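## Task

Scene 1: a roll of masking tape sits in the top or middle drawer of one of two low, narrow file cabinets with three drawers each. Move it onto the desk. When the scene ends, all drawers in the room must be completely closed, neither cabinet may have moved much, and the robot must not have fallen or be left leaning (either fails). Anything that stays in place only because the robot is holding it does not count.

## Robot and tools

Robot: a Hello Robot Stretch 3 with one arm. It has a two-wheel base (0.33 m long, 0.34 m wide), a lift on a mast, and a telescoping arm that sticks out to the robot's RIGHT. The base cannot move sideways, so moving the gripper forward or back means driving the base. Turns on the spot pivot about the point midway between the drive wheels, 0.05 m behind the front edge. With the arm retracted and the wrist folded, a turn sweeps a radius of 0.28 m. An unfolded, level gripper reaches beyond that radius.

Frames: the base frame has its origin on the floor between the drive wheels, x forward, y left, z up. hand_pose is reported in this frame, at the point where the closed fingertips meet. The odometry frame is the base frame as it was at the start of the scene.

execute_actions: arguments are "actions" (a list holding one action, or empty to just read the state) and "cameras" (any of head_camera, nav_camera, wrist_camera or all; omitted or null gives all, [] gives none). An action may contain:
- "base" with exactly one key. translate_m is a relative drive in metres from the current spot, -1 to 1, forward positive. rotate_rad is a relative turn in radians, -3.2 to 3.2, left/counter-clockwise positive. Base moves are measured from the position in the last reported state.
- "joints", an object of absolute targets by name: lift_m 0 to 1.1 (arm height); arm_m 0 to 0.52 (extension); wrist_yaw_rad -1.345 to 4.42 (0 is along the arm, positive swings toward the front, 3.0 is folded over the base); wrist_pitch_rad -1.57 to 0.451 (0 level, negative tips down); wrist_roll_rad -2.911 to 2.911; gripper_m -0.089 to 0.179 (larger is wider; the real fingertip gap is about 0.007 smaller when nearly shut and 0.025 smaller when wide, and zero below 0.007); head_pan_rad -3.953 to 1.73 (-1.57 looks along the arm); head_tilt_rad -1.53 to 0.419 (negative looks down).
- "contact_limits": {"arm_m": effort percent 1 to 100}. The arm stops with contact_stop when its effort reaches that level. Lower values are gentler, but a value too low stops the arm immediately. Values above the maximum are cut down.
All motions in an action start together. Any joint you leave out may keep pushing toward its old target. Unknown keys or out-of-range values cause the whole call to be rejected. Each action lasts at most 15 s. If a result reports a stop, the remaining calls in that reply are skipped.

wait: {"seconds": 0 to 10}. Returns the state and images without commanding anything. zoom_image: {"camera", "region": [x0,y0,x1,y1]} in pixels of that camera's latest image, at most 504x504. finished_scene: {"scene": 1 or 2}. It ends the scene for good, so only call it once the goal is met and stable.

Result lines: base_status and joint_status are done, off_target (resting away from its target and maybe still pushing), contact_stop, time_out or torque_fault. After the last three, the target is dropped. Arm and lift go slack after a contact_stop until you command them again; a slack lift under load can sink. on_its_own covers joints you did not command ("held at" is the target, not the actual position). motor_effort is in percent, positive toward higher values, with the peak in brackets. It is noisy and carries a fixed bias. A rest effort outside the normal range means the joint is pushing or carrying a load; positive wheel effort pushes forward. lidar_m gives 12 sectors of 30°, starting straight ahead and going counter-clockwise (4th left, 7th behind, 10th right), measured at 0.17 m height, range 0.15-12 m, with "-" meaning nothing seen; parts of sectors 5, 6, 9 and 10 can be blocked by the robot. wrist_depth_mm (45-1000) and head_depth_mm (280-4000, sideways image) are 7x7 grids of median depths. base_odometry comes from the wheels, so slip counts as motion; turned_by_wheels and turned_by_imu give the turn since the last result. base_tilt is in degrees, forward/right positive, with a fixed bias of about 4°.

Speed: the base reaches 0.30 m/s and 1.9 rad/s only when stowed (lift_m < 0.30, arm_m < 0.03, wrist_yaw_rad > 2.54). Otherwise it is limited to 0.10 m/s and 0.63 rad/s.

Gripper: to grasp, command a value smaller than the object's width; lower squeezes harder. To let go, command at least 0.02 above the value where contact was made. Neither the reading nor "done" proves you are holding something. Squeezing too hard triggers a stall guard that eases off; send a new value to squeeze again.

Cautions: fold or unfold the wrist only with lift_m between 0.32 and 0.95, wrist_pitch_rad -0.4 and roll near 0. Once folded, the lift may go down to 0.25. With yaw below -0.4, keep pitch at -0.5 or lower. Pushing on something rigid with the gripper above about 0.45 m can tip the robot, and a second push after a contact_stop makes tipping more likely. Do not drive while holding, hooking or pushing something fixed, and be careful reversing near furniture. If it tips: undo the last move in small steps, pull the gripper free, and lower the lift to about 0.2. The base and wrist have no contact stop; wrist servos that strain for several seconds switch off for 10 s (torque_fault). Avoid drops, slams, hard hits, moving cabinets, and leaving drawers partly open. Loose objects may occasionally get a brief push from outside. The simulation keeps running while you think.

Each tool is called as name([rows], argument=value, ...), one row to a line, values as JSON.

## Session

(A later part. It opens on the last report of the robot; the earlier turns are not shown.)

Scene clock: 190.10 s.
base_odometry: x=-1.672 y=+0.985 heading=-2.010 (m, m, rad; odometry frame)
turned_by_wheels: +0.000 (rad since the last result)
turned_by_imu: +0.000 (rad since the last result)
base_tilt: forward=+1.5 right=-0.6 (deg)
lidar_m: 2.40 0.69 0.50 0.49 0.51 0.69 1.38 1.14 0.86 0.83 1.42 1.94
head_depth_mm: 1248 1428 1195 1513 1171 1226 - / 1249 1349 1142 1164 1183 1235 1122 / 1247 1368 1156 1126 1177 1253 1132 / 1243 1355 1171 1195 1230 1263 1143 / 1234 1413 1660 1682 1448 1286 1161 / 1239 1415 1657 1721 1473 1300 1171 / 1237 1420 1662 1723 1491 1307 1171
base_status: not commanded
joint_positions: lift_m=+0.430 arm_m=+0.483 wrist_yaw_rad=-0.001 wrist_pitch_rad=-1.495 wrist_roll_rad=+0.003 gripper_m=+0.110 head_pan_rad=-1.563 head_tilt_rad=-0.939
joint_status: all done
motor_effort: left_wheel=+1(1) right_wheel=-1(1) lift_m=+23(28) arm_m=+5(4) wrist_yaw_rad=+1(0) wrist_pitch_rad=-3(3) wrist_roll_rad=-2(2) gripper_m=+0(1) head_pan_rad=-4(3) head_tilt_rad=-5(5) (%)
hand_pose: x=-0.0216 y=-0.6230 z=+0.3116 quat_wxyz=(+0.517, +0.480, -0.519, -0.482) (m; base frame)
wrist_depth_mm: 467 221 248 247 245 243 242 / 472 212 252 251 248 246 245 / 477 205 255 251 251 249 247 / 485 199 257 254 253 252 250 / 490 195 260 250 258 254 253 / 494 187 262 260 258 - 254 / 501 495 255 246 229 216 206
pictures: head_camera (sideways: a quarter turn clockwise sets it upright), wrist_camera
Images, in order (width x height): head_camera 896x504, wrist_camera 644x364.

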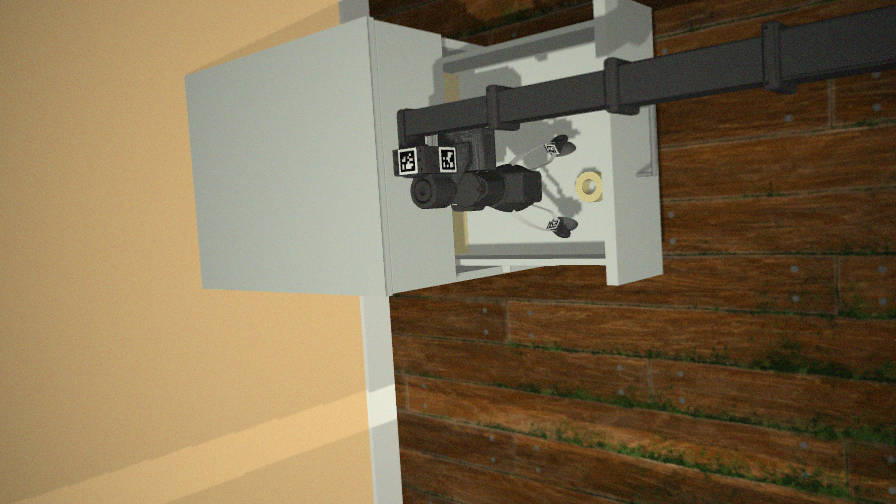

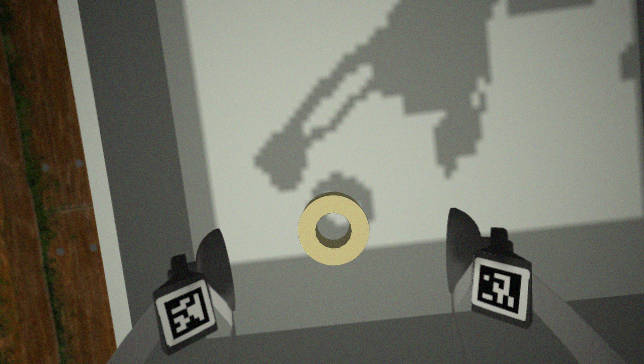

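execute_actions([
  {"joints":{"arm_m":0.478,"lift_m":0.358,"gripper_m":0.09}},
], cameras=["wrist_camera"])

execute_actions([
  {"joints":{"gripper_m":0.0}},
], cameras=["wrist_camera"])

Scene clock: 195.53 s.
base_odometry: x=-1.672 y=+0.985 heading=-2.010 (m, m, rad; odometry frame)
turned_by_wheels: +0.000 (rad since the last result)
turned_by_imu: +0.000 (rad since the last result)
base_tilt: forward=+1.6 right=-0.9 (deg)
lidar_m: 2.40 0.69 0.50 0.49 0.50 0.69 1.37 1.14 0.86 0.83 1.42 1.95
head_depth_mm: 1245 1430 1201 1511 1153 1221 1122 / 1242 1347 1146 1165 1169 1237 1127 / 1246 1367 1164 1126 1146 1251 1131 / 1244 1368 1171 1188 1226 1267 1144 / 1245 1419 1639 1683 1456 1288 1155 / 1243 1420 1661 1712 1469 1300 1163 / 1241 1412 1654 1727 1494 1314 1171
base_status: not commanded
joint_positions: lift_m=+0.358 arm_m=+0.478 wrist_yaw_rad=-0.001 wrist_pitch_rad=-1.495 wrist_roll_rad=+0.003 gripper_m=+0.090 head_pan_rad=-1.563 head_tilt_rad=-0.939
joint_status: all done
motor_effort: left_wheel=+1(1) right_wheel=-1(2) lift_m=+22(23) arm_m=-5(6) wrist_yaw_rad=+1(0) wrist_pitch_rad=-2(3) wrist_roll_rad=-2(2) gripper_m=+1(73) head_pan_rad=-3(3) head_tilt_rad=-6(6) (%)
hand_pose: x=-0.0216 y=-0.6186 z=+0.2396 quat_wxyz=(+0.517, +0.480, -0.519, -0.482) (m; base frame)
wrist_depth_mm: 156 178 178 177 176 174 173 / 152 181 180 179 177 177 175 / 148 182 182 180 180 178 176 / 145 184 183 182 181 180 178 / 142 185 186 159 183 181 181 / 138 186 187 162 186 183 183 / 136 170 190 189 187 186 184
pictures: wrist_camera
Images, in order (width x height): wrist_camera 644x364.

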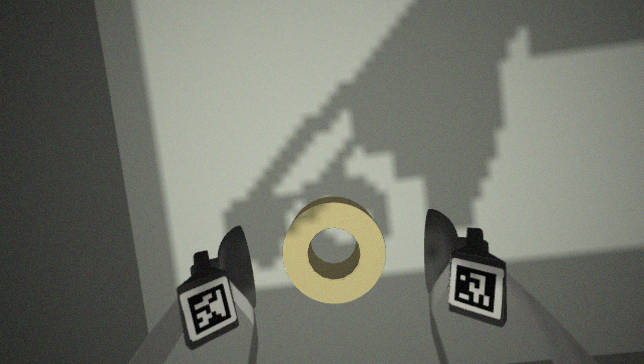

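Scene clock: 196.93 s.
base_odometry: x=-1.672 y=+0.985 heading=-2.010 (m, m, rad; odometry frame)
turned_by_wheels: +0.000 (rad since the last result)
turned_by_imu: +0.000 (rad since the last result)
base_tilt: forward=+1.3 right=-0.7 (deg)
lidar_m: 2.40 0.69 0.50 0.49 0.50 0.69 1.38 1.14 0.86 0.83 1.42 1.95
head_depth_mm: 1238 1427 1197 1509 1149 1223 1126 / 1248 1351 1141 1159 1176 1232 1124 / 1239 1361 1158 1129 1144 1249 1135 / 1239 1368 1172 1190 1219 1263 1151 / 1244 1422 1650 1701 1454 1294 1154 / 1240 1416 1643 1700 1467 1293 1162 / 1238 1420 1646 1718 1489 1314 1173
base_status: not commanded
joint_positions: lift_m=+0.358 arm_m=+0.478 wrist_yaw_rad=-0.001 wrist_pitch_rad=-1.496 wrist_roll_rad=+0.003 gripper_m=+0.001 head_pan_rad=-1.563 head_tilt_rad=-0.939
joint_status: all done
motor_effort: left_wheel=+1(1) right_wheel=-1(0) lift_m=+22(23) arm_m=-5(5) wrist_yaw_rad=+0(1) wrist_pitch_rad=-2(2) wrist_roll_rad=-2(2) gripper_m=-15(90) head_pan_rad=-3(3) head_tilt_rad=-6(6) (%)
hand_pose: x=-0.0216 y=-0.6184 z=+0.2396 quat_wxyz=(+0.517, +0.480, -0.519, -0.482) (m; base frame)
wrist_depth_mm: 156 179 178 177 176 175 173 / 152 181 180 179 178 176 176 / 148 183 182 181 180 179 177 / 145 185 185 182 181 180 180 / 141 187 186 160 182 182 181 / 139 187 188 161 - 184 182 / 136 180 191 189 188 186 184
pictures: wrist_camera
Images, in order (width x height): wrist_camera 644x364.

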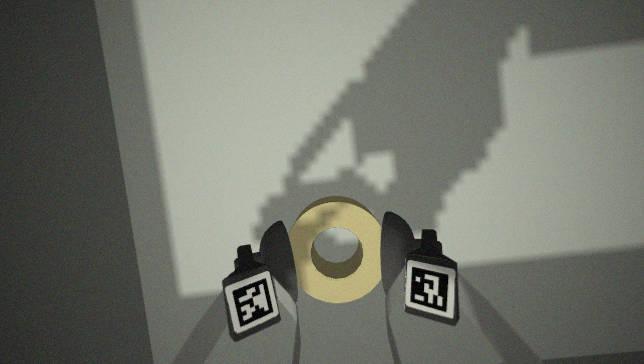

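execute_actions([
  {"joints":{"lift_m":0.52,"gripper_m":-0.01}},
], cameras=["wrist_camera"])

execute_actions([
  {"base":{"translate_m":0.065},"joints":{"arm_m":0.05,"wrist_pitch_rad":-1.0}},
], cameras=[])

execute_actions([
  {"joints":{"lift_m":0.165,"wrist_pitch_rad":0,"arm_m":0.07}},
], cameras=["wrist_camera","head_camera"])

Scene clock: 210.47 s.
base_odometry: x=-1.672 y=+0.985 heading=-2.010 (m, m, rad; odometry frame)
turned_by_wheels: +0.000 (rad since the last result)
turned_by_imu: +0.000 (rad since the last result)
base_tilt: forward=+1.5 right=-0.8 (deg)
lidar_m: 2.40 0.69 0.50 0.49 0.50 0.69 1.38 1.14 0.86 0.83 1.42 1.95
head_depth_mm: 1252 1427 1197 1512 1150 1245 - / 1250 1353 1171 1276 1170 1235 1131 / 1248 1369 1187 - 1171 1249 1138 / 1239 1363 1175 1190 1222 1262 1149 / 1238 1420 1667 1685 1473 1293 1162 / 1241 1411 1667 1707 1474 1306 1161 / 1245 1418 1664 1735 1488 1306 1170
base_status: not commanded
joint_positions: lift_m=+0.520 arm_m=+0.478 wrist_yaw_rad=-0.001 wrist_pitch_rad=-1.496 wrist_roll_rad=+0.003 gripper_m=-0.009 head_pan_rad=-1.563 head_tilt_rad=-0.939
joint_status: all done
motor_effort: left_wheel=+1(1) right_wheel=-1(1) lift_m=+33(32) arm_m=-5(5) wrist_yaw_rad=+1(0) wrist_pitch_rad=-2(2) wrist_roll_rad=-2(2) gripper_m=-18(65) head_pan_rad=-4(3) head_tilt_rad=-6(6) (%)
hand_pose: x=-0.0216 y=-0.6184 z=+0.4011 quat_wxyz=(+0.517, +0.480, -0.519, -0.482) (m; base frame)
wrist_depth_mm: 559 551 335 332 332 328 275 / 574 561 340 337 331 333 280 / 569 567 343 341 339 337 286 / 572 572 346 348 343 343 294 / 579 584 332 160 344 344 304 / 584 593 276 162 - 290 264 / 590 591 237 238 221 218 219
pictures: wrist_camera
Images, in order (width x height): wrist_camera 644x364.

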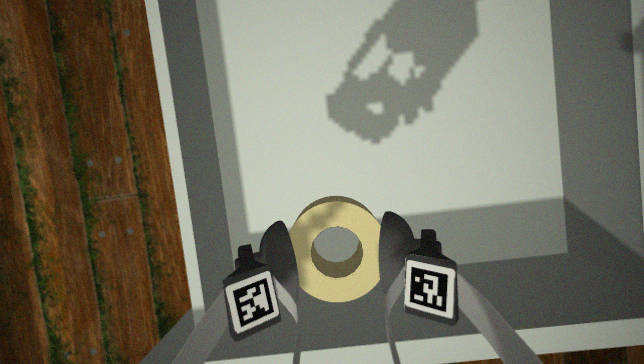

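Scene clock: 214.80 s.
base_odometry: x=-1.699 y=+0.926 heading=-2.010 (m, m, rad; odometry frame)
turned_by_wheels: +0.000 (rad since the last result)
turned_by_imu: +0.000 (rad since the last result)
base_tilt: forward=+1.6 right=-0.9 (deg)
lidar_m: 2.34 0.69 0.50 0.49 0.50 0.69 1.44 1.14 0.86 0.83 1.42 1.94
head_depth_mm: 1247 1364 1134 1223 1164 1246 - / 1243 1355 1145 1276 1182 1253 - / 1245 1371 1157 1197 1189 1282 1126 / 1247 1381 1245 1566 1417 1284 1154 / 1236 1420 1652 1689 1466 1282 1156 / 1245 1423 1653 1712 1473 1302 1165 / 1242 1413 1646 1723 1493 1316 1168
base_status: done
joint_positions: lift_m=+0.520 arm_m=+0.050 wrist_yaw_rad=-0.001 wrist_pitch_rad=-1.015 wrist_roll_rad=+0.002 gripper_m=-0.009 head_pan_rad=-1.563 head_tilt_rad=-0.939
joint_status: all done
motor_effort: left_wheel=+2(8) right_wheel=-1(2) lift_m=+33(33) arm_m=-5(5) wrist_yaw_rad=+0(1) wrist_pitch_rad=+8(8) wrist_roll_rad=-1(2) gripper_m=-18(18) head_pan_rad=-3(4) head_tilt_rad=-6(5) (%)
hand_pose: x=-0.0217 y=-0.3101 z=+0.4281 quat_wxyz=(+0.617, +0.343, -0.618, -0.344) (m; base frame)
wrist_depth_mm: 906 869 846 513 509 332 332 / 814 807 764 350 364 382 437 / 752 740 710 444 658 658 637 / 702 672 667 646 637 628 613 / 649 641 633 160 607 586 576 / 613 600 590 162 - 558 535 / 583 561 539 539 530 520 516
pictures: none
No camera images: the call's "cameras" was empty. Leave "cameras" out to get every camera's image.

Scene clock: 218.87 s.
base_odometry: x=-1.699 y=+0.926 heading=-2.010 (m, m, rad; odometry frame)
turned_by_wheels: +0.000 (rad since the last result)
turned_by_imu: +0.000 (rad since the last result)
base_tilt: forward=+1.5 right=-0.7 (deg)
lidar_m: 2.33 0.69 0.50 0.49 0.50 0.69 1.44 1.15 0.86 0.83 1.43 1.95
head_depth_mm: 1252 1377 1136 1231 1162 1227 1113 / 1247 1346 1143 1274 1181 1231 1160 / 1238 1364 1165 1194 1191 1241 1133 / 1248 1390 1234 1567 1427 1274 1143 / 1241 1425 1649 1679 1465 1284 1156 / 1240 1405 1654 1699 1467 1296 1167 / 1236 1408 1654 1718 1486 1311 1171
base_status: not commanded
joint_positions: lift_m=+0.165 arm_m=+0.070 wrist_yaw_rad=-0.001 wrist_pitch_rad=-0.028 wrist_roll_rad=+0.002 gripper_m=-0.009 head_pan_rad=-1.563 head_tilt_rad=-0.939
joint_status: all done
motor_effort: left_wheel=+1(2) right_wheel=+0(1) lift_m=+23(27) arm_m=+5(4) wrist_yaw_rad=+0(0) wrist_pitch_rad=+15(11) wrist_roll_rad=-1(1) gripper_m=-19(19) head_pan_rad=-3(2) head_tilt_rad=-6(6) (%)
hand_pose: x=-0.0216 y=-0.4701 z=+0.2728 quat_wxyz=(+0.707, +0.010, -0.707, -0.010) (m; base frame)
wrist_depth_mm: - 988 980 482 478 478 662 / - - - 490 491 488 615 / - - 207 207 204 204 204 / - - 212 210 210 209 208 / - - 218 161 211 214 214 / 901 852 748 161 - 220 220 / 648 616 510 229 482 472 465
pictures: head_camera (sideways: a quarter turn clockwise sets it upright), wrist_camera
Images, in order (width x height): head_camera 896x504, wrist_camera 644x364.

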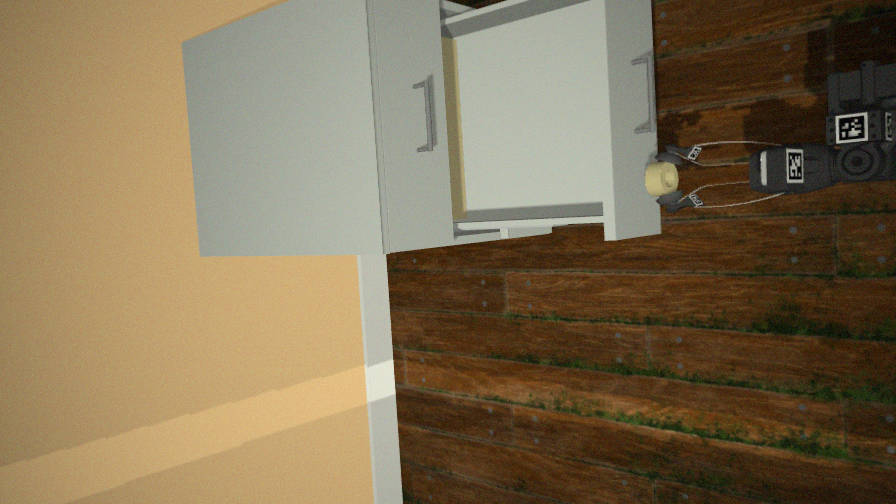

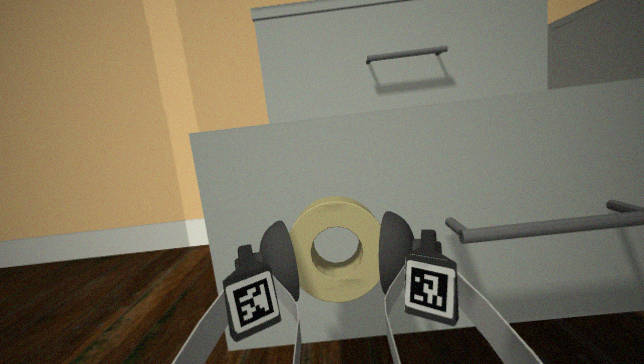

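execute_actions([
  {"joints":{"wrist_pitch_rad":0.05,"arm_m":0.097,"lift_m":0.155},"contact_limits":{"arm_m":15}},
], cameras=[])

execute_actions([
  {"joints":{"arm_m":0.40},"contact_limits":{"arm_m":15}},
], cameras=["wrist_camera","head_camera"])

Scene clock: 223.17 s.
base_odometry: x=-1.699 y=+0.926 heading=-2.010 (m, m, rad; odometry frame)
turned_by_wheels: +0.000 (rad since the last result)
turned_by_imu: +0.000 (rad since the last result)
base_tilt: forward=+1.4 right=-0.9 (deg)
lidar_m: 2.33 0.69 0.50 0.49 0.50 0.69 1.44 1.14 0.86 0.83 1.43 1.95
head_depth_mm: 1240 1375 1133 1235 1166 1227 1113 / 1237 1349 1144 1273 1176 1230 1172 / 1243 1358 1160 1194 1185 1263 1119 / 1253 1394 1233 1569 1420 1271 1139 / 1246 1428 1660 1694 1455 1291 1154 / 1235 1425 1668 1705 1483 1298 1167 / 1235 1415 1659 1727 1482 1314 1168
base_status: not commanded
joint_positions: lift_m=+0.155 arm_m=+0.097 wrist_yaw_rad=-0.001 wrist_pitch_rad=+0.022 wrist_roll_rad=+0.002 gripper_m=-0.009 head_pan_rad=-1.563 head_tilt_rad=-0.939
joint_status: all done
motor_effort: left_wheel=+2(2) right_wheel=-1(1) lift_m=+23(21) arm_m=+5(7) wrist_yaw_rad=+0(1) wrist_pitch_rad=+15(15) wrist_roll_rad=-1(1) gripper_m=-18(18) head_pan_rad=-3(3) head_tilt_rad=-6(6) (%)
contact_limits: arm_m 15 (drawing in: default 32, maximum 52; extending or still: default 44, maximum 71)
hand_pose: x=-0.0216 y=-0.4984 z=+0.2754 quat_wxyz=(+0.707, -0.008, -0.707, +0.007) (m; base frame)
wrist_depth_mm: 990 988 996 463 462 457 706 / - - - 467 472 471 626 / - - - 181 179 179 177 / - - 183 184 183 181 182 / - - 188 161 185 185 183 / - 951 194 161 - 189 187 / 701 665 197 195 194 192 192
pictures: none
No camera images: the call's "cameras" was empty. Leave "cameras" out to get every camera's image.

Scene clock: 226.60 s.
base_odometry: x=-1.699 y=+0.926 heading=-2.010 (m, m, rad; odometry frame)
turned_by_wheels: +0.000 (rad since the last result)
turned_by_imu: +0.000 (rad since the last result)
base_tilt: forward=+1.6 right=-0.8 (deg)
lidar_m: 2.34 0.69 0.51 0.49 0.50 0.69 1.44 1.14 0.86 0.83 1.43 1.94
head_depth_mm: 1249 1366 1130 1198 1381 1240 1121 / 1249 1348 1143 1195 1382 1251 1127 / 1248 1362 1164 1191 1380 1264 1130 / 1243 1384 1244 1569 1433 1275 1147 / 1237 1423 1668 1681 1456 1283 1154 / 1238 1412 1649 1717 1474 1300 1161 / 1243 1421 1661 1726 1490 1312 1168
base_status: not commanded
joint_positions: lift_m=+0.155 arm_m=+0.400 wrist_yaw_rad=+0.000 wrist_pitch_rad=+0.024 wrist_roll_rad=+0.002 gripper_m=-0.009 head_pan_rad=-1.563 head_tilt_rad=-0.939
joint_status: all done
motor_effort: left_wheel=+1(2) right_wheel=-1(2) lift_m=+23(23) arm_m=+5(6) wrist_yaw_rad=+0(0) wrist_pitch_rad=+14(15) wrist_roll_rad=-1(1) gripper_m=-18(18) head_pan_rad=-4(2) head_tilt_rad=-5(6) (%)
contact_limits: arm_m 15 (drawing in: default 32, maximum 52; extending or still: default 44, maximum 71)
hand_pose: x=-0.0216 y=-0.8014 z=+0.2760 quat_wxyz=(+0.707, -0.008, -0.707, +0.008) (m; base frame)
wrist_depth_mm: 706 703 174 173 173 172 171 / 720 718 177 176 175 174 174 / 733 707 181 180 179 178 177 / 744 741 184 183 182 182 180 / 760 758 187 161 184 183 184 / 767 755 193 162 - 188 188 / 705 652 196 194 195 193 192
pictures: head_camera (sideways: a quarter turn clockwise sets it upright), wrist_camera
Images, in order (width x height): head_camera 896x504, wrist_camera 644x364.

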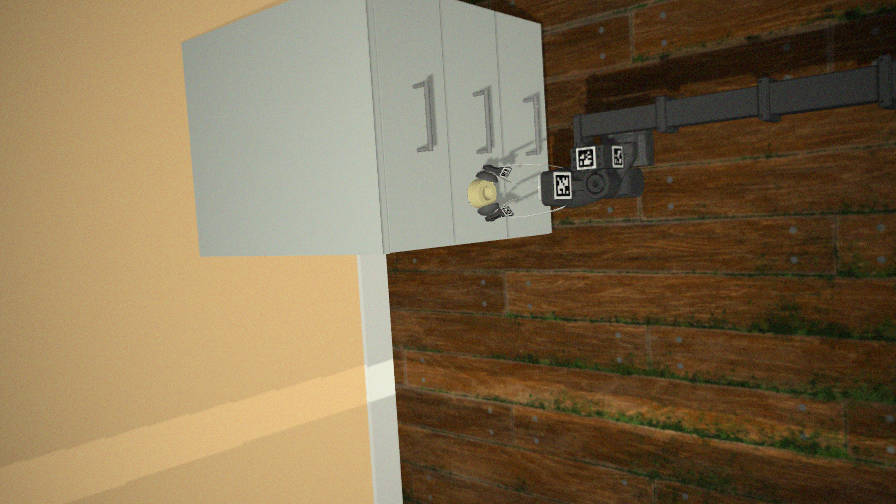

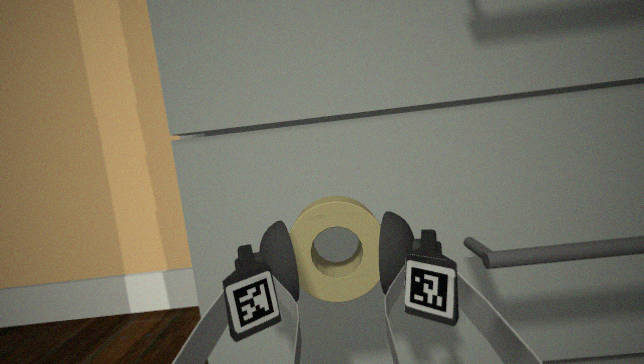

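Closed. Check the other cabinet while stowing.

execute_actions([
  {"base":{"translate_m":0.0},"joints":{"arm_m":0.0,"lift_m":0.34,"head_pan_rad":-2.2,"head_tilt_rad":-0.7}},
], cameras=["head_camera"])

execute_actions([
  {"base":{"translate_m":0.25},"joints":{"wrist_pitch_rad":-0.4,"wrist_yaw_rad":3.0,"head_pan_rad":0}},
], cameras=["wrist_camera"])

execute_actions([
  {"base":{"translate_m":1.0},"joints":{"lift_m":0.28}},
], cameras=[])

execute_actions([
  {"base":{"translate_m":0.58}},
], cameras=[])

execute_actions([
  {"base":{"rotate_rad":1.58}},
], cameras=["nav_camera"])

Scene clock: 239.90 s.
base_odometry: x=-1.699 y=+0.926 heading=-2.009 (m, m, rad; odometry frame)
turned_by_wheels: +0.000 (rad since the last result)
turned_by_imu: +0.001 (rad since the last result)
base_tilt: forward=+1.5 right=-0.8 (deg)
lidar_m: 2.33 0.69 0.51 0.49 0.51 0.69 1.44 1.14 0.86 0.83 1.43 1.95
head_depth_mm: 1582 1703 1821 1885 1651 1417 1219 / 1626 1809 1941 1353 1545 1423 1228 / 1527 1664 1717 1311 1381 1442 1241 / 1426 1554 1644 1377 1557 1451 1260 / 1351 1461 1579 1615 1616 1333 1265 / 1278 1368 1496 1579 1115 1207 1274 / 1210 1297 1396 1365 1083 1111 1223
base_status: done
joint_positions: lift_m=+0.340 arm_m=+0.000 wrist_yaw_rad=+0.000 wrist_pitch_rad=+0.024 wrist_roll_rad=+0.002 gripper_m=-0.009 head_pan_rad=-2.193 head_tilt_rad=-0.705
joint_status: all done
motor_effort: left_wheel=+1(1) right_wheel=-1(1) lift_m=+33(32) arm_m=-5(4) wrist_yaw_rad=+0(0) wrist_pitch_rad=+14(14) wrist_roll_rad=-1(1) gripper_m=-18(18) head_pan_rad=-3(34) head_tilt_rad=+2(22) (%)
hand_pose: x=-0.0216 y=-0.4021 z=+0.4606 quat_wxyz=(+0.707, -0.008, -0.707, +0.008) (m; base frame)
wrist_depth_mm: - - - - - - - / - - - - - - - / - - - - - 881 707 / - - - 582 587 588 711 / - - - 161 598 596 724 / - - - 162 - 612 740 / - - 896 621 621 625 725
pictures: head_camera (sideways: a quarter turn clockwise sets it upright)
Images, in order (width x height): head_camera 896x504.

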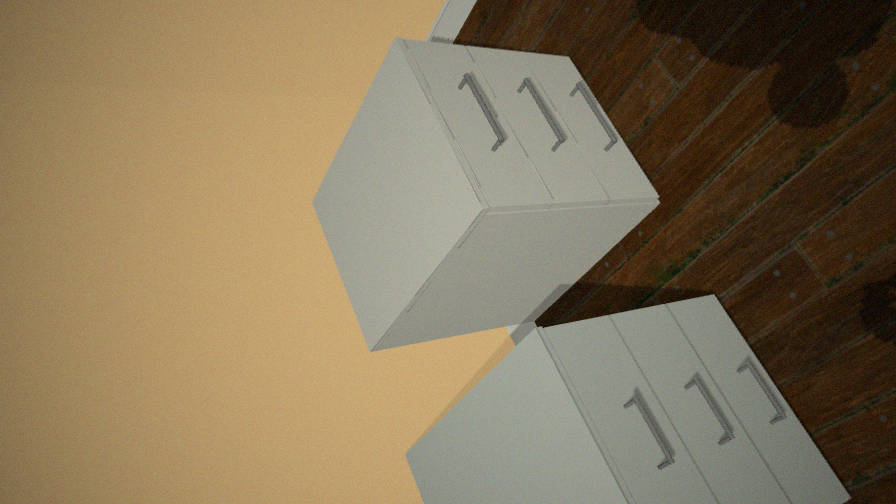

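Scene clock: 243.57 s.
base_odometry: x=-1.806 y=+0.700 heading=-2.009 (m, m, rad; odometry frame)
turned_by_wheels: +0.000 (rad since the last result)
turned_by_imu: +0.001 (rad since the last result)
base_tilt: forward=+1.5 right=-0.7 (deg)
lidar_m: 2.08 0.69 0.51 0.49 0.50 0.69 1.69 1.17 0.86 0.85 1.43 1.96
head_depth_mm: 1782 1961 2164 2083 1671 1417 1228 / 1794 1953 2167 2098 1696 1432 1233 / 1765 1967 2169 2140 1716 1445 1243 / 1761 1964 2185 2163 1739 1451 1248 / 1782 1964 2178 2199 1750 1479 1267 / 1780 1963 2159 2225 1776 1485 1267 / 1766 1959 2144 2256 1347 1296 1230
base_status: done
joint_positions: lift_m=+0.340 arm_m=+0.000 wrist_yaw_rad=+2.998 wrist_pitch_rad=-0.414 wrist_roll_rad=+0.002 gripper_m=-0.009 head_pan_rad=-0.007 head_tilt_rad=-0.704
joint_status: all done
motor_effort: left_wheel=+1(9) right_wheel=-1(4) lift_m=+33(33) arm_m=-4(5) wrist_yaw_rad=+1(1) wrist_pitch_rad=+8(14) wrist_roll_rad=-2(1) gripper_m=-19(19) head_pan_rad=+3(43) head_tilt_rad=+2(1) (%)
hand_pose: x=+0.0110 y=+0.0772 z=+0.3532 quat_wxyz=(+0.195, +0.701, +0.095, +0.679) (m; base frame)
wrist_depth_mm: 425 - 462 488 512 532 556 / 459 - 498 526 553 577 609 / 487 - 537 566 605 632 689 / 536 549 594 612 662 703 727 / 580 603 647 160 693 663 624 / 628 647 - 162 - 573 535 / 582 561 - 531 492 481 469
pictures: wrist_camera
Images, in order (width x height): wrist_camera 644x364.

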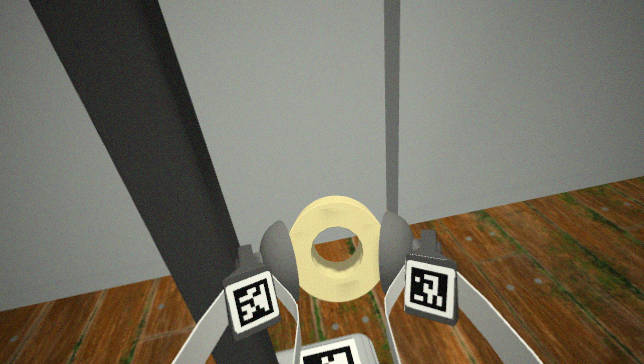

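Scene clock: 249.00 s.
base_odometry: x=-2.230 y=-0.206 heading=-2.009 (m, m, rad; odometry frame)
turned_by_wheels: +0.000 (rad since the last result)
turned_by_imu: +0.004 (rad since the last result)
base_tilt: forward=+1.6 right=-0.7 (deg)
lidar_m: 1.08 1.12 1.54 0.48 0.50 0.69 1.93 1.46 1.43 1.37 1.43 1.12
head_depth_mm: 908 1001 1109 1254 1435 1417 1229 / 907 996 1111 1249 1438 1420 1228 / 906 1001 1105 1252 1434 1443 1241 / 904 1001 1105 1254 1427 1458 1251 / 905 1000 1113 1247 1436 1476 1272 / 908 997 1105 1249 1429 1486 1271 / 906 1000 1106 1241 1444 1498 1283
base_status: done
joint_positions: lift_m=+0.280 arm_m=+0.000 wrist_yaw_rad=+2.999 wrist_pitch_rad=-0.416 wrist_roll_rad=+0.002 gripper_m=-0.009 head_pan_rad=-0.007 head_tilt_rad=-0.704
joint_status: all done
motor_effort: left_wheel=+1(12) right_wheel=+0(4) lift_m=+23(26) arm_m=-4(4) wrist_yaw_rad=+1(1) wrist_pitch_rad=+9(9) wrist_roll_rad=-1(1) gripper_m=-18(19) head_pan_rad=+4(3) head_tilt_rad=+1(2) (%)
hand_pose: x=+0.0107 y=+0.0770 z=+0.2933 quat_wxyz=(+0.195, +0.701, +0.096, +0.679) (m; base frame)
wrist_depth_mm: 426 - 464 486 - - - / 456 - 496 529 - - - / 491 - 539 571 988 902 837 / 526 543 594 620 736 706 666 / 577 612 626 160 616 579 552 / 591 560 - 162 - 488 464 / 499 496 - - 434 419 408
pictures: none
No camera images: the call's "cameras" was empty. Leave "cameras" out to get every camera's image.

Scene clock: 252.57 s.
base_odometry: x=-2.477 y=-0.731 heading=-2.009 (m, m, rad; odometry frame)
turned_by_wheels: +0.000 (rad since the last result)
turned_by_imu: +0.002 (rad since the last result)
base_tilt: forward=+1.5 right=-0.9 (deg)
lidar_m: 0.50 0.52 0.70 1.97 0.67 0.69 1.93 1.95 1.43 1.38 0.70 0.51
head_depth_mm: 395 435 484 545 627 737 883 / 396 435 484 545 628 736 882 / 395 435 483 546 626 735 887 / 395 435 484 546 627 737 888 / 395 435 484 547 629 736 882 / 395 434 485 547 626 736 886 / 396 435 485 546 627 735 885
base_status: done
joint_positions: lift_m=+0.280 arm_m=+0.000 wrist_yaw_rad=+2.999 wrist_pitch_rad=-0.416 wrist_roll_rad=+0.002 gripper_m=-0.009 head_pan_rad=-0.007 head_tilt_rad=-0.704
joint_status: not commanded
motor_effort: left_wheel=+0(13) right_wheel=+0(6) lift_m=+23(23) arm_m=-4(4) wrist_yaw_rad=+1(0) wrist_pitch_rad=+9(9) wrist_roll_rad=-1(1) gripper_m=-19(19) head_pan_rad=+3(3) head_tilt_rad=+2(2) (%)
hand_pose: x=+0.0107 y=+0.0770 z=+0.2933 quat_wxyz=(+0.195, +0.701, +0.096, +0.679) (m; base frame)
wrist_depth_mm: 651 - - - - 689 507 / 674 - - - - 731 525 / 694 - - - 960 756 536 / 668 850 830 789 759 681 545 / 624 698 685 161 619 574 531 / 597 568 - 162 - 494 467 / 500 496 - - 429 423 406
pictures: none
No camera images: the call's "cameras" was empty. Leave "cameras" out to get every camera's image.

Scene clock: 254.77 s.
base_odometry: x=-2.476 y=-0.731 heading=-0.429 (m, m, rad; odometry frame)
turned_by_wheels: +1.580 (rad since the last result)
turned_by_imu: +1.570 (rad since the last result)
base_tilt: forward=+1.6 right=-0.8 (deg)
lidar_m: 2.03 0.67 0.69 1.97 1.93 1.43 1.38 0.70 0.51 0.50 0.52 0.72
head_depth_mm: 1730 1784 1883 1925 1685 1420 1223 / 2662 2833 2649 2117 1703 1425 1228 / 2901 3148 2818 2119 1726 1440 1240 / 2905 3183 2882 2174 1747 1455 1251 / 2849 3125 2912 2188 1765 1469 1266 / 2869 3238 2967 2243 1776 1474 1270 / 2887 3177 3049 2261 1702 1228 1196
base_status: done
joint_positions: lift_m=+0.280 arm_m=+0.000 wrist_yaw_rad=+2.999 wrist_pitch_rad=-0.416 wrist_roll_rad=+0.002 gripper_m=-0.009 head_pan_rad=-0.007 head_tilt_rad=-0.704
joint_status: not commanded
motor_effort: left_wheel=-4(12) right_wheel=+3(9) lift_m=+23(23) arm_m=-4(4) wrist_yaw_rad=+1(1) wrist_pitch_rad=+9(9) wrist_roll_rad=-1(1) gripper_m=-18(18) head_pan_rad=+3(4) head_tilt_rad=+1(2) (%)
hand_pose: x=+0.0107 y=+0.0770 z=+0.2933 quat_wxyz=(+0.195, +0.701, +0.096, +0.679) (m; base frame)
wrist_depth_mm: - - - - - 683 544 / - - - - - 703 584 / - - - - 987 750 636 / 946 901 840 789 739 697 670 / 728 706 673 160 614 577 554 / 608 576 - 162 - 491 470 / 499 498 - - 427 420 411
pictures: nav_camera (sideways: a quarter turn counterclockwise sets it upright)
Images, in order (width x height): nav_camera 672x504.

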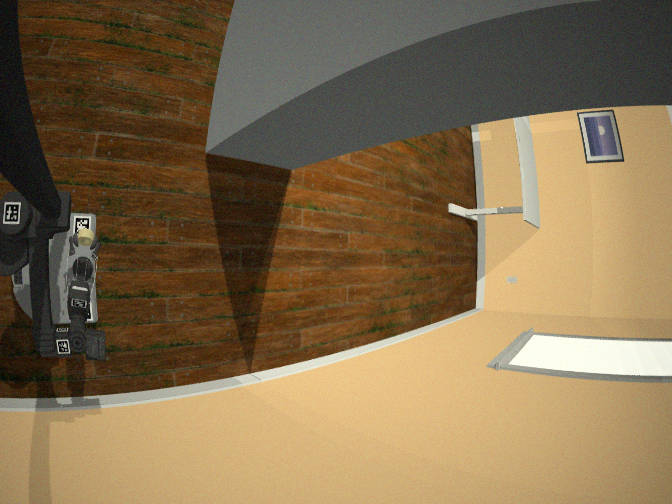

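execute_actions([
  {"base":{"translate_m":1.0}},
], cameras=[])

execute_actions([
  {"base":{"rotate_rad":0.45},"joints":{"head_pan_rad":-0.45}},
], cameras=[])

execute_actions([
  {"base":{"translate_m":1.0}},
], cameras=["nav_camera","head_camera"])

Scene clock: 263.80 s.
base_odometry: x=-1.567 y=-1.147 heading=-0.430 (m, m, rad; odometry frame)
turned_by_wheels: +0.000 (rad since the last result)
turned_by_imu: +0.004 (rad since the last result)
base_tilt: forward=+1.5 right=-0.8 (deg)
lidar_m: 2.00 2.50 3.36 0.46 0.47 0.65 1.90 0.71 0.53 0.51 0.53 0.74
head_depth_mm: 1803 1890 1953 1949 1687 1420 1224 / 2041 2226 2447 2106 1699 1427 1231 / 2042 2241 2464 2141 1714 1446 1245 / 2028 2255 2501 2159 1732 1460 1245 / 2053 2242 2501 2187 1765 1474 1263 / 2052 2046 2417 2191 1788 1481 1273 / 2046 2073 2497 2259 1787 1500 1285
base_status: done
joint_positions: lift_m=+0.280 arm_m=+0.000 wrist_yaw_rad=+2.999 wrist_pitch_rad=-0.416 wrist_roll_rad=+0.002 gripper_m=-0.009 head_pan_rad=-0.007 head_tilt_rad=-0.703
joint_status: not commanded
motor_effort: left_wheel=-3(11) right_wheel=+2(8) lift_m=+23(23) arm_m=-4(4) wrist_yaw_rad=+1(1) wrist_pitch_rad=+9(8) wrist_roll_rad=-1(1) gripper_m=-18(18) head_pan_rad=+2(3) head_tilt_rad=+2(1) (%)
hand_pose: x=+0.0107 y=+0.0770 z=+0.2933 quat_wxyz=(+0.195, +0.701, +0.096, +0.679) (m; base frame)
wrist_depth_mm: 408 - 751 - - - - / 432 - 479 - - - - / 470 - 523 - 962 920 858 / 503 526 567 799 755 697 666 / 555 571 604 160 612 583 553 / 578 562 - 162 - 485 472 / 502 493 - - 429 419 408
pictures: none
No camera images: the call's "cameras" was empty. Leave "cameras" out to get every camera's image.

Scene clock: 265.17 s.
base_odometry: x=-1.567 y=-1.147 heading=+0.020 (m, m, rad; odometry frame)
turned_by_wheels: +0.450 (rad since the last result)
turned_by_imu: +0.447 (rad since the last result)
base_tilt: forward=+1.5 right=-0.7 (deg)
lidar_m: 1.99 2.61 0.46 0.46 0.61 2.38 0.77 0.54 0.51 0.52 0.69 1.64
head_depth_mm: 1929 2014 2097 1964 1690 1411 1220 / 2034 2234 2458 2105 1697 1430 1235 / 2056 2228 2479 2125 1739 1433 1240 / 2039 2247 2492 2174 1766 1448 1256 / 2048 2187 2530 2168 1764 1468 1262 / 2052 2044 2502 2239 1784 1494 1270 / 2070 2090 2522 2253 1797 1493 1286
base_status: done
joint_positions: lift_m=+0.280 arm_m=+0.000 wrist_yaw_rad=+2.999 wrist_pitch_rad=-0.416 wrist_roll_rad=+0.002 gripper_m=-0.009 head_pan_rad=-0.443 head_tilt_rad=-0.703
joint_status: all done
motor_effort: left_wheel=-4(15) right_wheel=+3(8) lift_m=+23(23) arm_m=-4(4) wrist_yaw_rad=+1(0) wrist_pitch_rad=+8(8) wrist_roll_rad=-1(2) gripper_m=-18(18) head_pan_rad=-4(30) head_tilt_rad=+1(2) (%)
hand_pose: x=+0.0107 y=+0.0770 z=+0.2933 quat_wxyz=(+0.195, +0.701, +0.096, +0.679) (m; base frame)
wrist_depth_mm: - - 509 463 - - - / - - 554 503 - - - / - - 606 556 925 923 860 / 977 903 673 616 711 703 667 / 743 705 684 161 607 570 548 / 605 566 - 162 - 491 474 / 504 501 - - 431 423 406
pictures: none
No camera images: the call's "cameras" was empty. Leave "cameras" out to get every camera's image.

Scene clock: 270.17 s.
base_odometry: x=-0.568 y=-1.127 heading=+0.020 (m, m, rad; odometry frame)
turned_by_wheels: +0.000 (rad since the last result)
turned_by_imu: +0.003 (rad since the last result)
base_tilt: forward=+1.5 right=-0.8 (deg)
lidar_m: 1.54 1.63 2.79 1.54 1.04 0.96 1.45 1.01 0.96 0.99 1.30 1.04
head_depth_mm: 1258 1394 1553 1731 1688 1427 1223 / 1266 1396 1554 1694 1661 1426 1239 / 1266 1391 1263 952 1620 1447 1234 / 1276 1396 1287 964 1689 1450 1252 / 1271 1402 1312 983 1716 1477 1267 / 1274 1396 1335 999 1738 1490 1273 / 1290 1410 1371 1010 1757 1495 1276
base_status: done
joint_positions: lift_m=+0.280 arm_m=+0.000 wrist_yaw_rad=+2.999 wrist_pitch_rad=-0.416 wrist_roll_rad=+0.002 gripper_m=-0.009 head_pan_rad=-0.443 head_tilt_rad=-0.703
joint_status: not commanded
motor_effort: left_wheel=-4(9) right_wheel=+2(8) lift_m=+23(23) arm_m=-4(4) wrist_yaw_rad=+1(1) wrist_pitch_rad=+9(8) wrist_roll_rad=-1(1) gripper_m=-18(18) head_pan_rad=-3(3) head_tilt_rad=+2(2) (%)
hand_pose: x=+0.0107 y=+0.0770 z=+0.2933 quat_wxyz=(+0.195, +0.701, +0.096, +0.679) (m; base frame)
wrist_depth_mm: - - - - - - - / - - - - - - - / - - - - 968 906 849 / 873 911 836 796 733 709 663 / 740 683 684 161 615 571 552 / 606 565 - 162 - 494 466 / 503 492 - - 430 419 405
pictures: head_camera (sideways: a quarter turn clockwise sets it upright), nav_camera (sideways: a quarter turn counterclockwise sets it upright)
Images, in order (width x height): head_camera 896x504, nav_camera 672x504.

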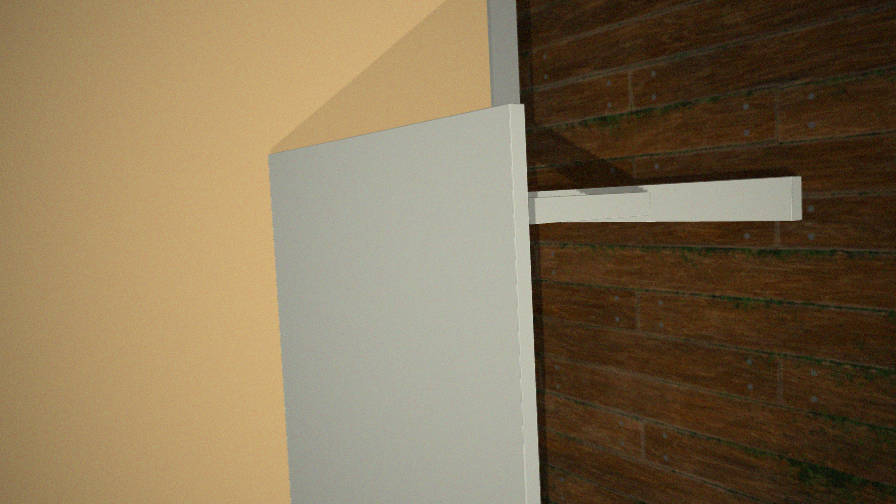

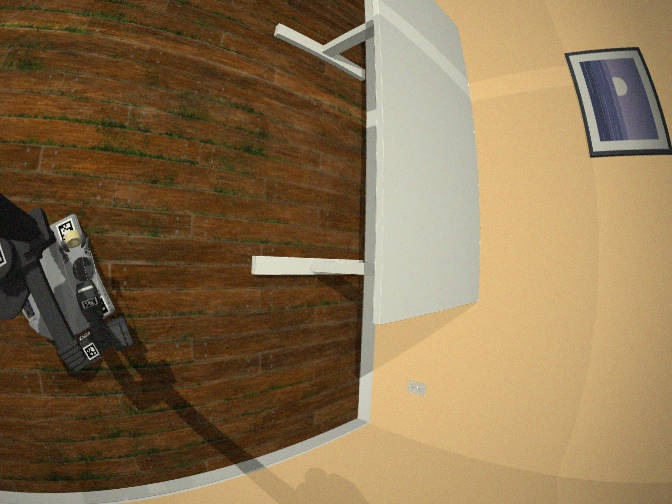

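execute_actions([
  {"base":{"translate_m":0.3}},
], cameras=[])

execute_actions([
  {"base":{"rotate_rad":1.12},"joints":{"lift_m":0.94,"head_pan_rad":-1.57,"head_tilt_rad":-0.9}},
], cameras=[])

execute_actions([
  {"joints":{"wrist_yaw_rad":0,"arm_m":0.42}},
], cameras=["nav_camera"])

execute_actions([
  {"joints":{"wrist_pitch_rad":-1.5}},
], cameras=["nav_camera","wrist_camera"])

Scene clock: 278.93 s.
base_odometry: x=-0.268 y=-1.121 heading=+0.020 (m, m, rad; odometry frame)
turned_by_wheels: +0.000 (rad since the last result)
turned_by_imu: +0.001 (rad since the last result)
base_tilt: forward=+1.6 right=-0.7 (deg)
lidar_m: 1.26 1.36 2.66 1.89 1.69 1.24 1.66 1.16 1.10 1.13 1.30 0.78
head_depth_mm: 1033 1132 1236 930 749 659 1228 / 1031 1141 1204 938 759 665 1208 / 1034 1136 1211 952 764 670 1246 / 1042 1145 1225 967 774 679 1254 / 1042 1146 1226 982 783 686 1264 / 1038 1146 1239 996 792 693 1270 / 1048 1154 1246 1013 802 699 1291
base_status: done
joint_positions: lift_m=+0.280 arm_m=+0.000 wrist_yaw_rad=+2.999 wrist_pitch_rad=-0.416 wrist_roll_rad=+0.002 gripper_m=-0.009 head_pan_rad=-0.443 head_tilt_rad=-0.703
joint_status: not commanded
motor_effort: left_wheel=-4(11) right_wheel=+3(10) lift_m=+23(23) arm_m=-4(4) wrist_yaw_rad=+1(1) wrist_pitch_rad=+9(9) wrist_roll_rad=-1(1) gripper_m=-18(18) head_pan_rad=-3(4) head_tilt_rad=+2(1) (%)
hand_pose: x=+0.0107 y=+0.0770 z=+0.2933 quat_wxyz=(+0.195, +0.701, +0.096, +0.679) (m; base frame)
wrist_depth_mm: - - - - - - - / - - - - - - - / - - - - 972 918 854 / 979 894 843 803 746 702 666 / 747 704 686 161 613 576 552 / 597 568 - 162 - 495 471 / 504 493 - - 427 421 408
pictures: none
No camera images: the call's "cameras" was empty. Leave "cameras" out to get every camera's image.

Scene clock: 285.77 s.
base_odometry: x=-0.268 y=-1.121 heading=+1.140 (m, m, rad; odometry frame)
turned_by_wheels: +1.120 (rad since the last result)
turned_by_imu: +1.117 (rad since the last result)
base_tilt: forward=+1.5 right=-0.8 (deg)
lidar_m: 2.66 1.74 1.30 1.24 1.53 1.13 1.10 1.15 1.27 0.78 1.28 1.36
head_depth_mm: 1086 1189 892 783 - 1277 1164 / 1084 1125 901 787 - - - / 1081 1144 912 783 - - - / 1087 1160 929 786 - 1258 1160 / 1092 1166 942 794 - 1279 1168 / 1092 1170 955 788 1075 1327 1184 / 1093 1186 969 797 723 1345 1191
base_status: done
joint_positions: lift_m=+0.940 arm_m=+0.000 wrist_yaw_rad=+2.999 wrist_pitch_rad=-0.416 wrist_roll_rad=+0.002 gripper_m=-0.009 head_pan_rad=-1.563 head_tilt_rad=-0.889
joint_status: all done
motor_effort: left_wheel=-4(14) right_wheel=+3(8) lift_m=+33(36) arm_m=-4(4) wrist_yaw_rad=+1(0) wrist_pitch_rad=+9(9) wrist_roll_rad=-1(1) gripper_m=-18(18) head_pan_rad=-4(45) head_tilt_rad=-6(23) (%)
hand_pose: x=+0.0107 y=+0.0770 z=+0.9528 quat_wxyz=(+0.196, +0.701, +0.096, +0.679) (m; base frame)
wrist_depth_mm: - - - - - - - / - - - - - - - / - - - - - - - / - - - - - - - / - - - 160 - - - / - - - 163 - - - / - - - - - - -
pictures: none
No camera images: the call's "cameras" was empty. Leave "cameras" out to get every camera's image.

Scene clock: 290.03 s.
base_odometry: x=-0.268 y=-1.121 heading=+1.140 (m, m, rad; odometry frame)
turned_by_wheels: +0.000 (rad since the last result)
turned_by_imu: +0.000 (rad since the last result)
base_tilt: forward=+1.6 right=-0.8 (deg)
lidar_m: 2.66 1.73 1.30 1.24 1.53 1.13 1.10 1.15 1.27 0.78 1.29 1.36
head_depth_mm: - 1189 889 741 1370 1273 1130 / - 1102 901 752 1330 1256 1138 / - 1086 917 761 1384 1291 1148 / 1098 1159 929 770 1398 1310 1162 / 1091 1169 943 781 1417 1316 1166 / 1088 1171 956 790 1428 1333 1179 / 1095 1187 965 798 723 1336 1192
base_status: not commanded
joint_positions: lift_m=+0.940 arm_m=+0.420 wrist_yaw_rad=+0.001 wrist_pitch_rad=-0.416 wrist_roll_rad=+0.001 gripper_m=-0.009 head_pan_rad=-1.563 head_tilt_rad=-0.889
joint_status: all done
motor_effort: left_wheel=-4(4) right_wheel=+3(3) lift_m=+33(34) arm_m=+5(9) wrist_yaw_rad=-1(2) wrist_pitch_rad=+9(9) wrist_roll_rad=-1(1) gripper_m=-18(18) head_pan_rad=-4(3) head_tilt_rad=-5(6) (%)
hand_pose: x=-0.0213 y=-0.7893 z=+0.9528 quat_wxyz=(+0.692, +0.147, -0.692, -0.146) (m; base frame)
wrist_depth_mm: 506 498 499 503 505 512 512 / 542 543 551 546 554 554 557 / 587 585 590 594 600 597 603 / 645 644 651 638 630 647 664 / 630 596 573 160 517 707 735 / 504 485 474 162 - 419 826 / 423 412 386 383 364 357 921
pictures: nav_camera (sideways: a quarter turn counterclockwise sets it upright)
Images, in order (width x height): nav_camera 672x504.

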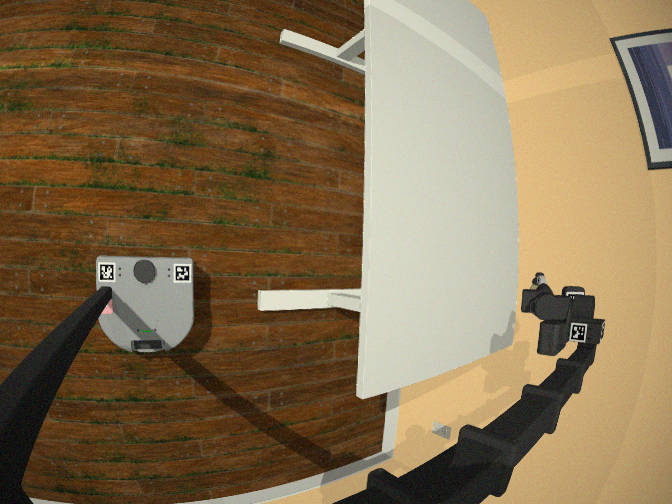

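Scene clock: 291.43 s.
base_odometry: x=-0.268 y=-1.121 heading=+1.140 (m, m, rad; odometry frame)
turned_by_wheels: +0.000 (rad since the last result)
turned_by_imu: +0.000 (rad since the last result)
base_tilt: forward=+1.3 right=-0.7 (deg)
lidar_m: 2.66 1.74 1.29 1.24 1.53 1.14 1.10 1.15 1.27 0.78 1.28 1.36
head_depth_mm: - 1181 886 745 1366 1269 1132 / - 1104 904 753 1335 1258 1143 / - - 910 741 1397 1287 1152 / 1089 1169 930 769 1410 1309 1162 / 1093 1168 942 778 1420 1314 1169 / 1091 1173 955 789 1426 1327 1177 / 1095 1187 970 797 725 1337 1186
base_status: not commanded
joint_positions: lift_m=+0.940 arm_m=+0.420 wrist_yaw_rad=+0.001 wrist_pitch_rad=-1.493 wrist_roll_rad=+0.001 gripper_m=-0.009 head_pan_rad=-1.563 head_tilt_rad=-0.889
joint_status: all done
motor_effort: left_wheel=-4(4) right_wheel=+3(2) lift_m=+34(33) arm_m=+5(5) wrist_yaw_rad=-1(1) wrist_pitch_rad=-3(4) wrist_roll_rad=-1(1) gripper_m=-18(18) head_pan_rad=-4(4) head_tilt_rad=-5(6) (%)
hand_pose: x=-0.0216 y=-0.5605 z=+0.8211 quat_wxyz=(+0.519, +0.480, -0.519, -0.481) (m; base frame)
wrist_depth_mm: 259 256 256 253 253 249 248 / 261 259 257 255 255 252 252 / 264 264 260 261 257 257 254 / 266 266 264 262 260 259 256 / 271 268 266 161 261 260 259 / 274 271 269 163 - 264 262 / 275 274 270 271 269 268 265
pictures: nav_camera (sideways: a quarter turn counterclockwise sets it upright), wrist_camera
Images, in order (width x height): nav_camera 672x504, wrist_camera 644x364.

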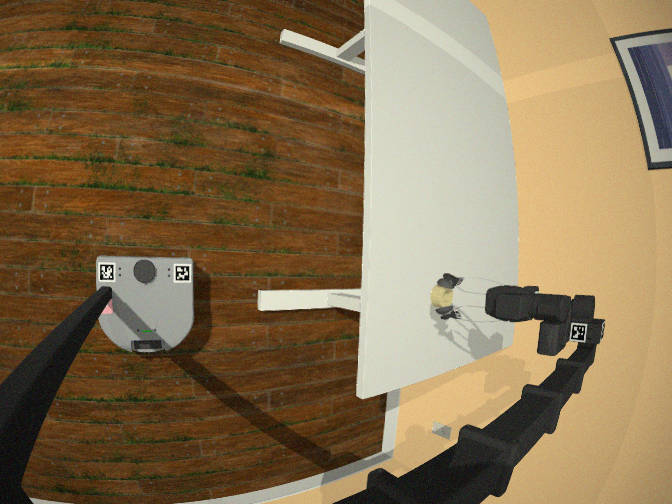

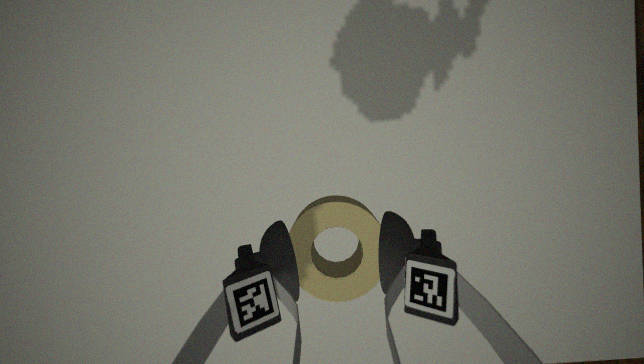

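execute_actions([
  {"joints":{"lift_m":0.862,"arm_m":0.46}},
], cameras=[])

execute_actions([
  {"joints":{"gripper_m":0.1}},
], cameras=[])

execute_actions([
  {"joints":{"lift_m":0.93}},
], cameras=["wrist_camera"])

Scene clock: 296.90 s.
base_odometry: x=-0.268 y=-1.121 heading=+1.140 (m, m, rad; odometry frame)
turned_by_wheels: +0.000 (rad since the last result)
turned_by_imu: +0.000 (rad since the last result)
base_tilt: forward=+1.4 right=-0.9 (deg)
lidar_m: 2.66 1.74 1.29 1.24 1.53 1.13 1.10 1.14 1.27 0.78 1.28 1.36
head_depth_mm: 1079 - 854 743 1368 1271 1139 / 1056 1045 898 750 1335 1261 1144 / 1059 - 863 752 1387 1294 1151 / 1083 1168 926 766 1407 1299 1157 / 1087 1173 940 779 1428 1310 1167 / 1092 1169 954 787 1430 1333 1180 / 1091 1187 968 797 726 1339 1191
base_status: not commanded
joint_positions: lift_m=+0.862 arm_m=+0.460 wrist_yaw_rad=+0.001 wrist_pitch_rad=-1.495 wrist_roll_rad=+0.001 gripper_m=-0.009 head_pan_rad=-1.563 head_tilt_rad=-0.889
joint_status: all done
motor_effort: left_wheel=-4(4) right_wheel=+2(3) lift_m=+23(27) arm_m=+5(5) wrist_yaw_rad=-1(1) wrist_pitch_rad=-3(3) wrist_roll_rad=-1(1) gripper_m=-18(19) head_pan_rad=-3(4) head_tilt_rad=-6(6) (%)
hand_pose: x=-0.0216 y=-0.6000 z=+0.7436 quat_wxyz=(+0.519, +0.481, -0.518, -0.481) (m; base frame)
wrist_depth_mm: 181 180 179 178 177 175 174 / 183 181 181 180 178 177 176 / 185 184 183 182 181 178 178 / 188 186 184 183 183 181 180 / 189 187 187 160 184 183 182 / 192 191 190 162 - 185 184 / 193 192 191 190 188 187 186
pictures: none
No camera images: the call's "cameras" was empty. Leave "cameras" out to get every camera's image.

Scene clock: 298.50 s.
base_odometry: x=-0.268 y=-1.121 heading=+1.140 (m, m, rad; odometry frame)
turned_by_wheels: +0.000 (rad since the last result)
turned_by_imu: +0.000 (rad since the last result)
base_tilt: forward=+1.6 right=-0.6 (deg)
lidar_m: 2.66 1.74 1.29 1.24 1.53 1.13 1.10 1.15 1.27 0.78 1.28 1.36
head_depth_mm: 1072 - 858 738 1370 1278 1139 / 1052 1044 900 752 1334 1261 1141 / 1059 - 865 758 1387 1293 1151 / 1092 1175 922 769 1410 1297 1162 / 1094 1174 936 778 1408 1312 1168 / 1094 1174 952 788 1428 1326 1181 / 1097 1184 969 796 724 1332 1192
base_status: not commanded
joint_positions: lift_m=+0.862 arm_m=+0.460 wrist_yaw_rad=+0.001 wrist_pitch_rad=-1.495 wrist_roll_rad=+0.001 gripper_m=+0.100 head_pan_rad=-1.563 head_tilt_rad=-0.889
joint_status: all done
motor_effort: left_wheel=-4(4) right_wheel=+3(3) lift_m=+23(23) arm_m=+5(5) wrist_yaw_rad=-1(0) wrist_pitch_rad=-3(3) wrist_roll_rad=-1(1) gripper_m=+1(83) head_pan_rad=-3(3) head_tilt_rad=-6(6) (%)
hand_pose: x=-0.0216 y=-0.6000 z=+0.7436 quat_wxyz=(+0.519, +0.481, -0.518, -0.481) (m; base frame)
wrist_depth_mm: 182 180 179 178 176 175 174 / 183 182 182 180 178 177 175 / 185 184 183 181 180 179 178 / 186 186 185 184 182 181 179 / 190 188 187 161 183 182 181 / 191 190 189 165 186 - 184 / 193 193 191 190 187 187 185
pictures: none
No camera images: the call's "cameras" was empty. Leave "cameras" out to get every camera's image.

Scene clock: 299.97 s.
base_odometry: x=-0.268 y=-1.121 heading=+1.140 (m, m, rad; odometry frame)
turned_by_wheels: +0.000 (rad since the last result)
turned_by_imu: +0.000 (rad since the last result)
base_tilt: forward=+1.3 right=-0.8 (deg)
lidar_m: 2.66 1.74 1.29 1.24 1.53 1.14 1.10 1.14 1.27 0.78 1.28 1.36
head_depth_mm: - 1158 889 742 1373 1272 1137 / - 1118 904 752 1325 1256 1140 / - - 912 758 1389 1288 1154 / 1090 1164 930 768 1420 1310 1164 / 1088 1169 942 778 1411 1317 1165 / 1094 1171 957 789 1434 1328 1181 / 1093 1181 969 800 723 1343 1191
base_status: not commanded
joint_positions: lift_m=+0.930 arm_m=+0.460 wrist_yaw_rad=+0.001 wrist_pitch_rad=-1.495 wrist_roll_rad=+0.001 gripper_m=+0.100 head_pan_rad=-1.563 head_tilt_rad=-0.889
joint_status: all done
motor_effort: left_wheel=-4(4) right_wheel=+3(3) lift_m=+33(34) arm_m=+5(5) wrist_yaw_rad=-1(1) wrist_pitch_rad=-2(3) wrist_roll_rad=-1(1) gripper_m=+1(1) head_pan_rad=-3(5) head_tilt_rad=-6(6) (%)
hand_pose: x=-0.0216 y=-0.6000 z=+0.8111 quat_wxyz=(+0.519, +0.481, -0.518, -0.481) (m; base frame)
wrist_depth_mm: 248 247 246 243 242 240 240 / 249 249 248 246 244 243 240 / 253 254 251 251 246 246 244 / 256 254 253 251 248 248 248 / 260 258 256 251 253 251 248 / 262 261 258 258 255 - 251 / 266 265 262 261 258 257 253
pictures: wrist_camera
Images, in order (width x height): wrist_camera 644x364.

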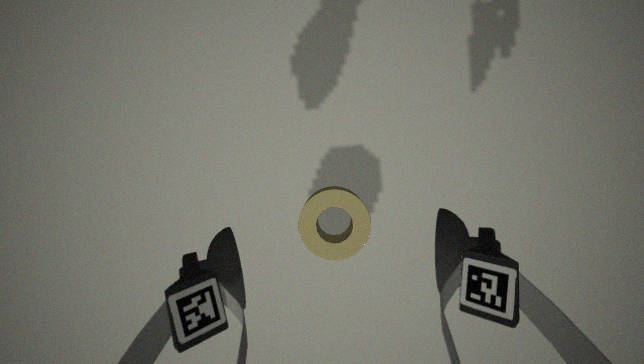

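finished_scene(scene=1)

The scene is finished: the task was done.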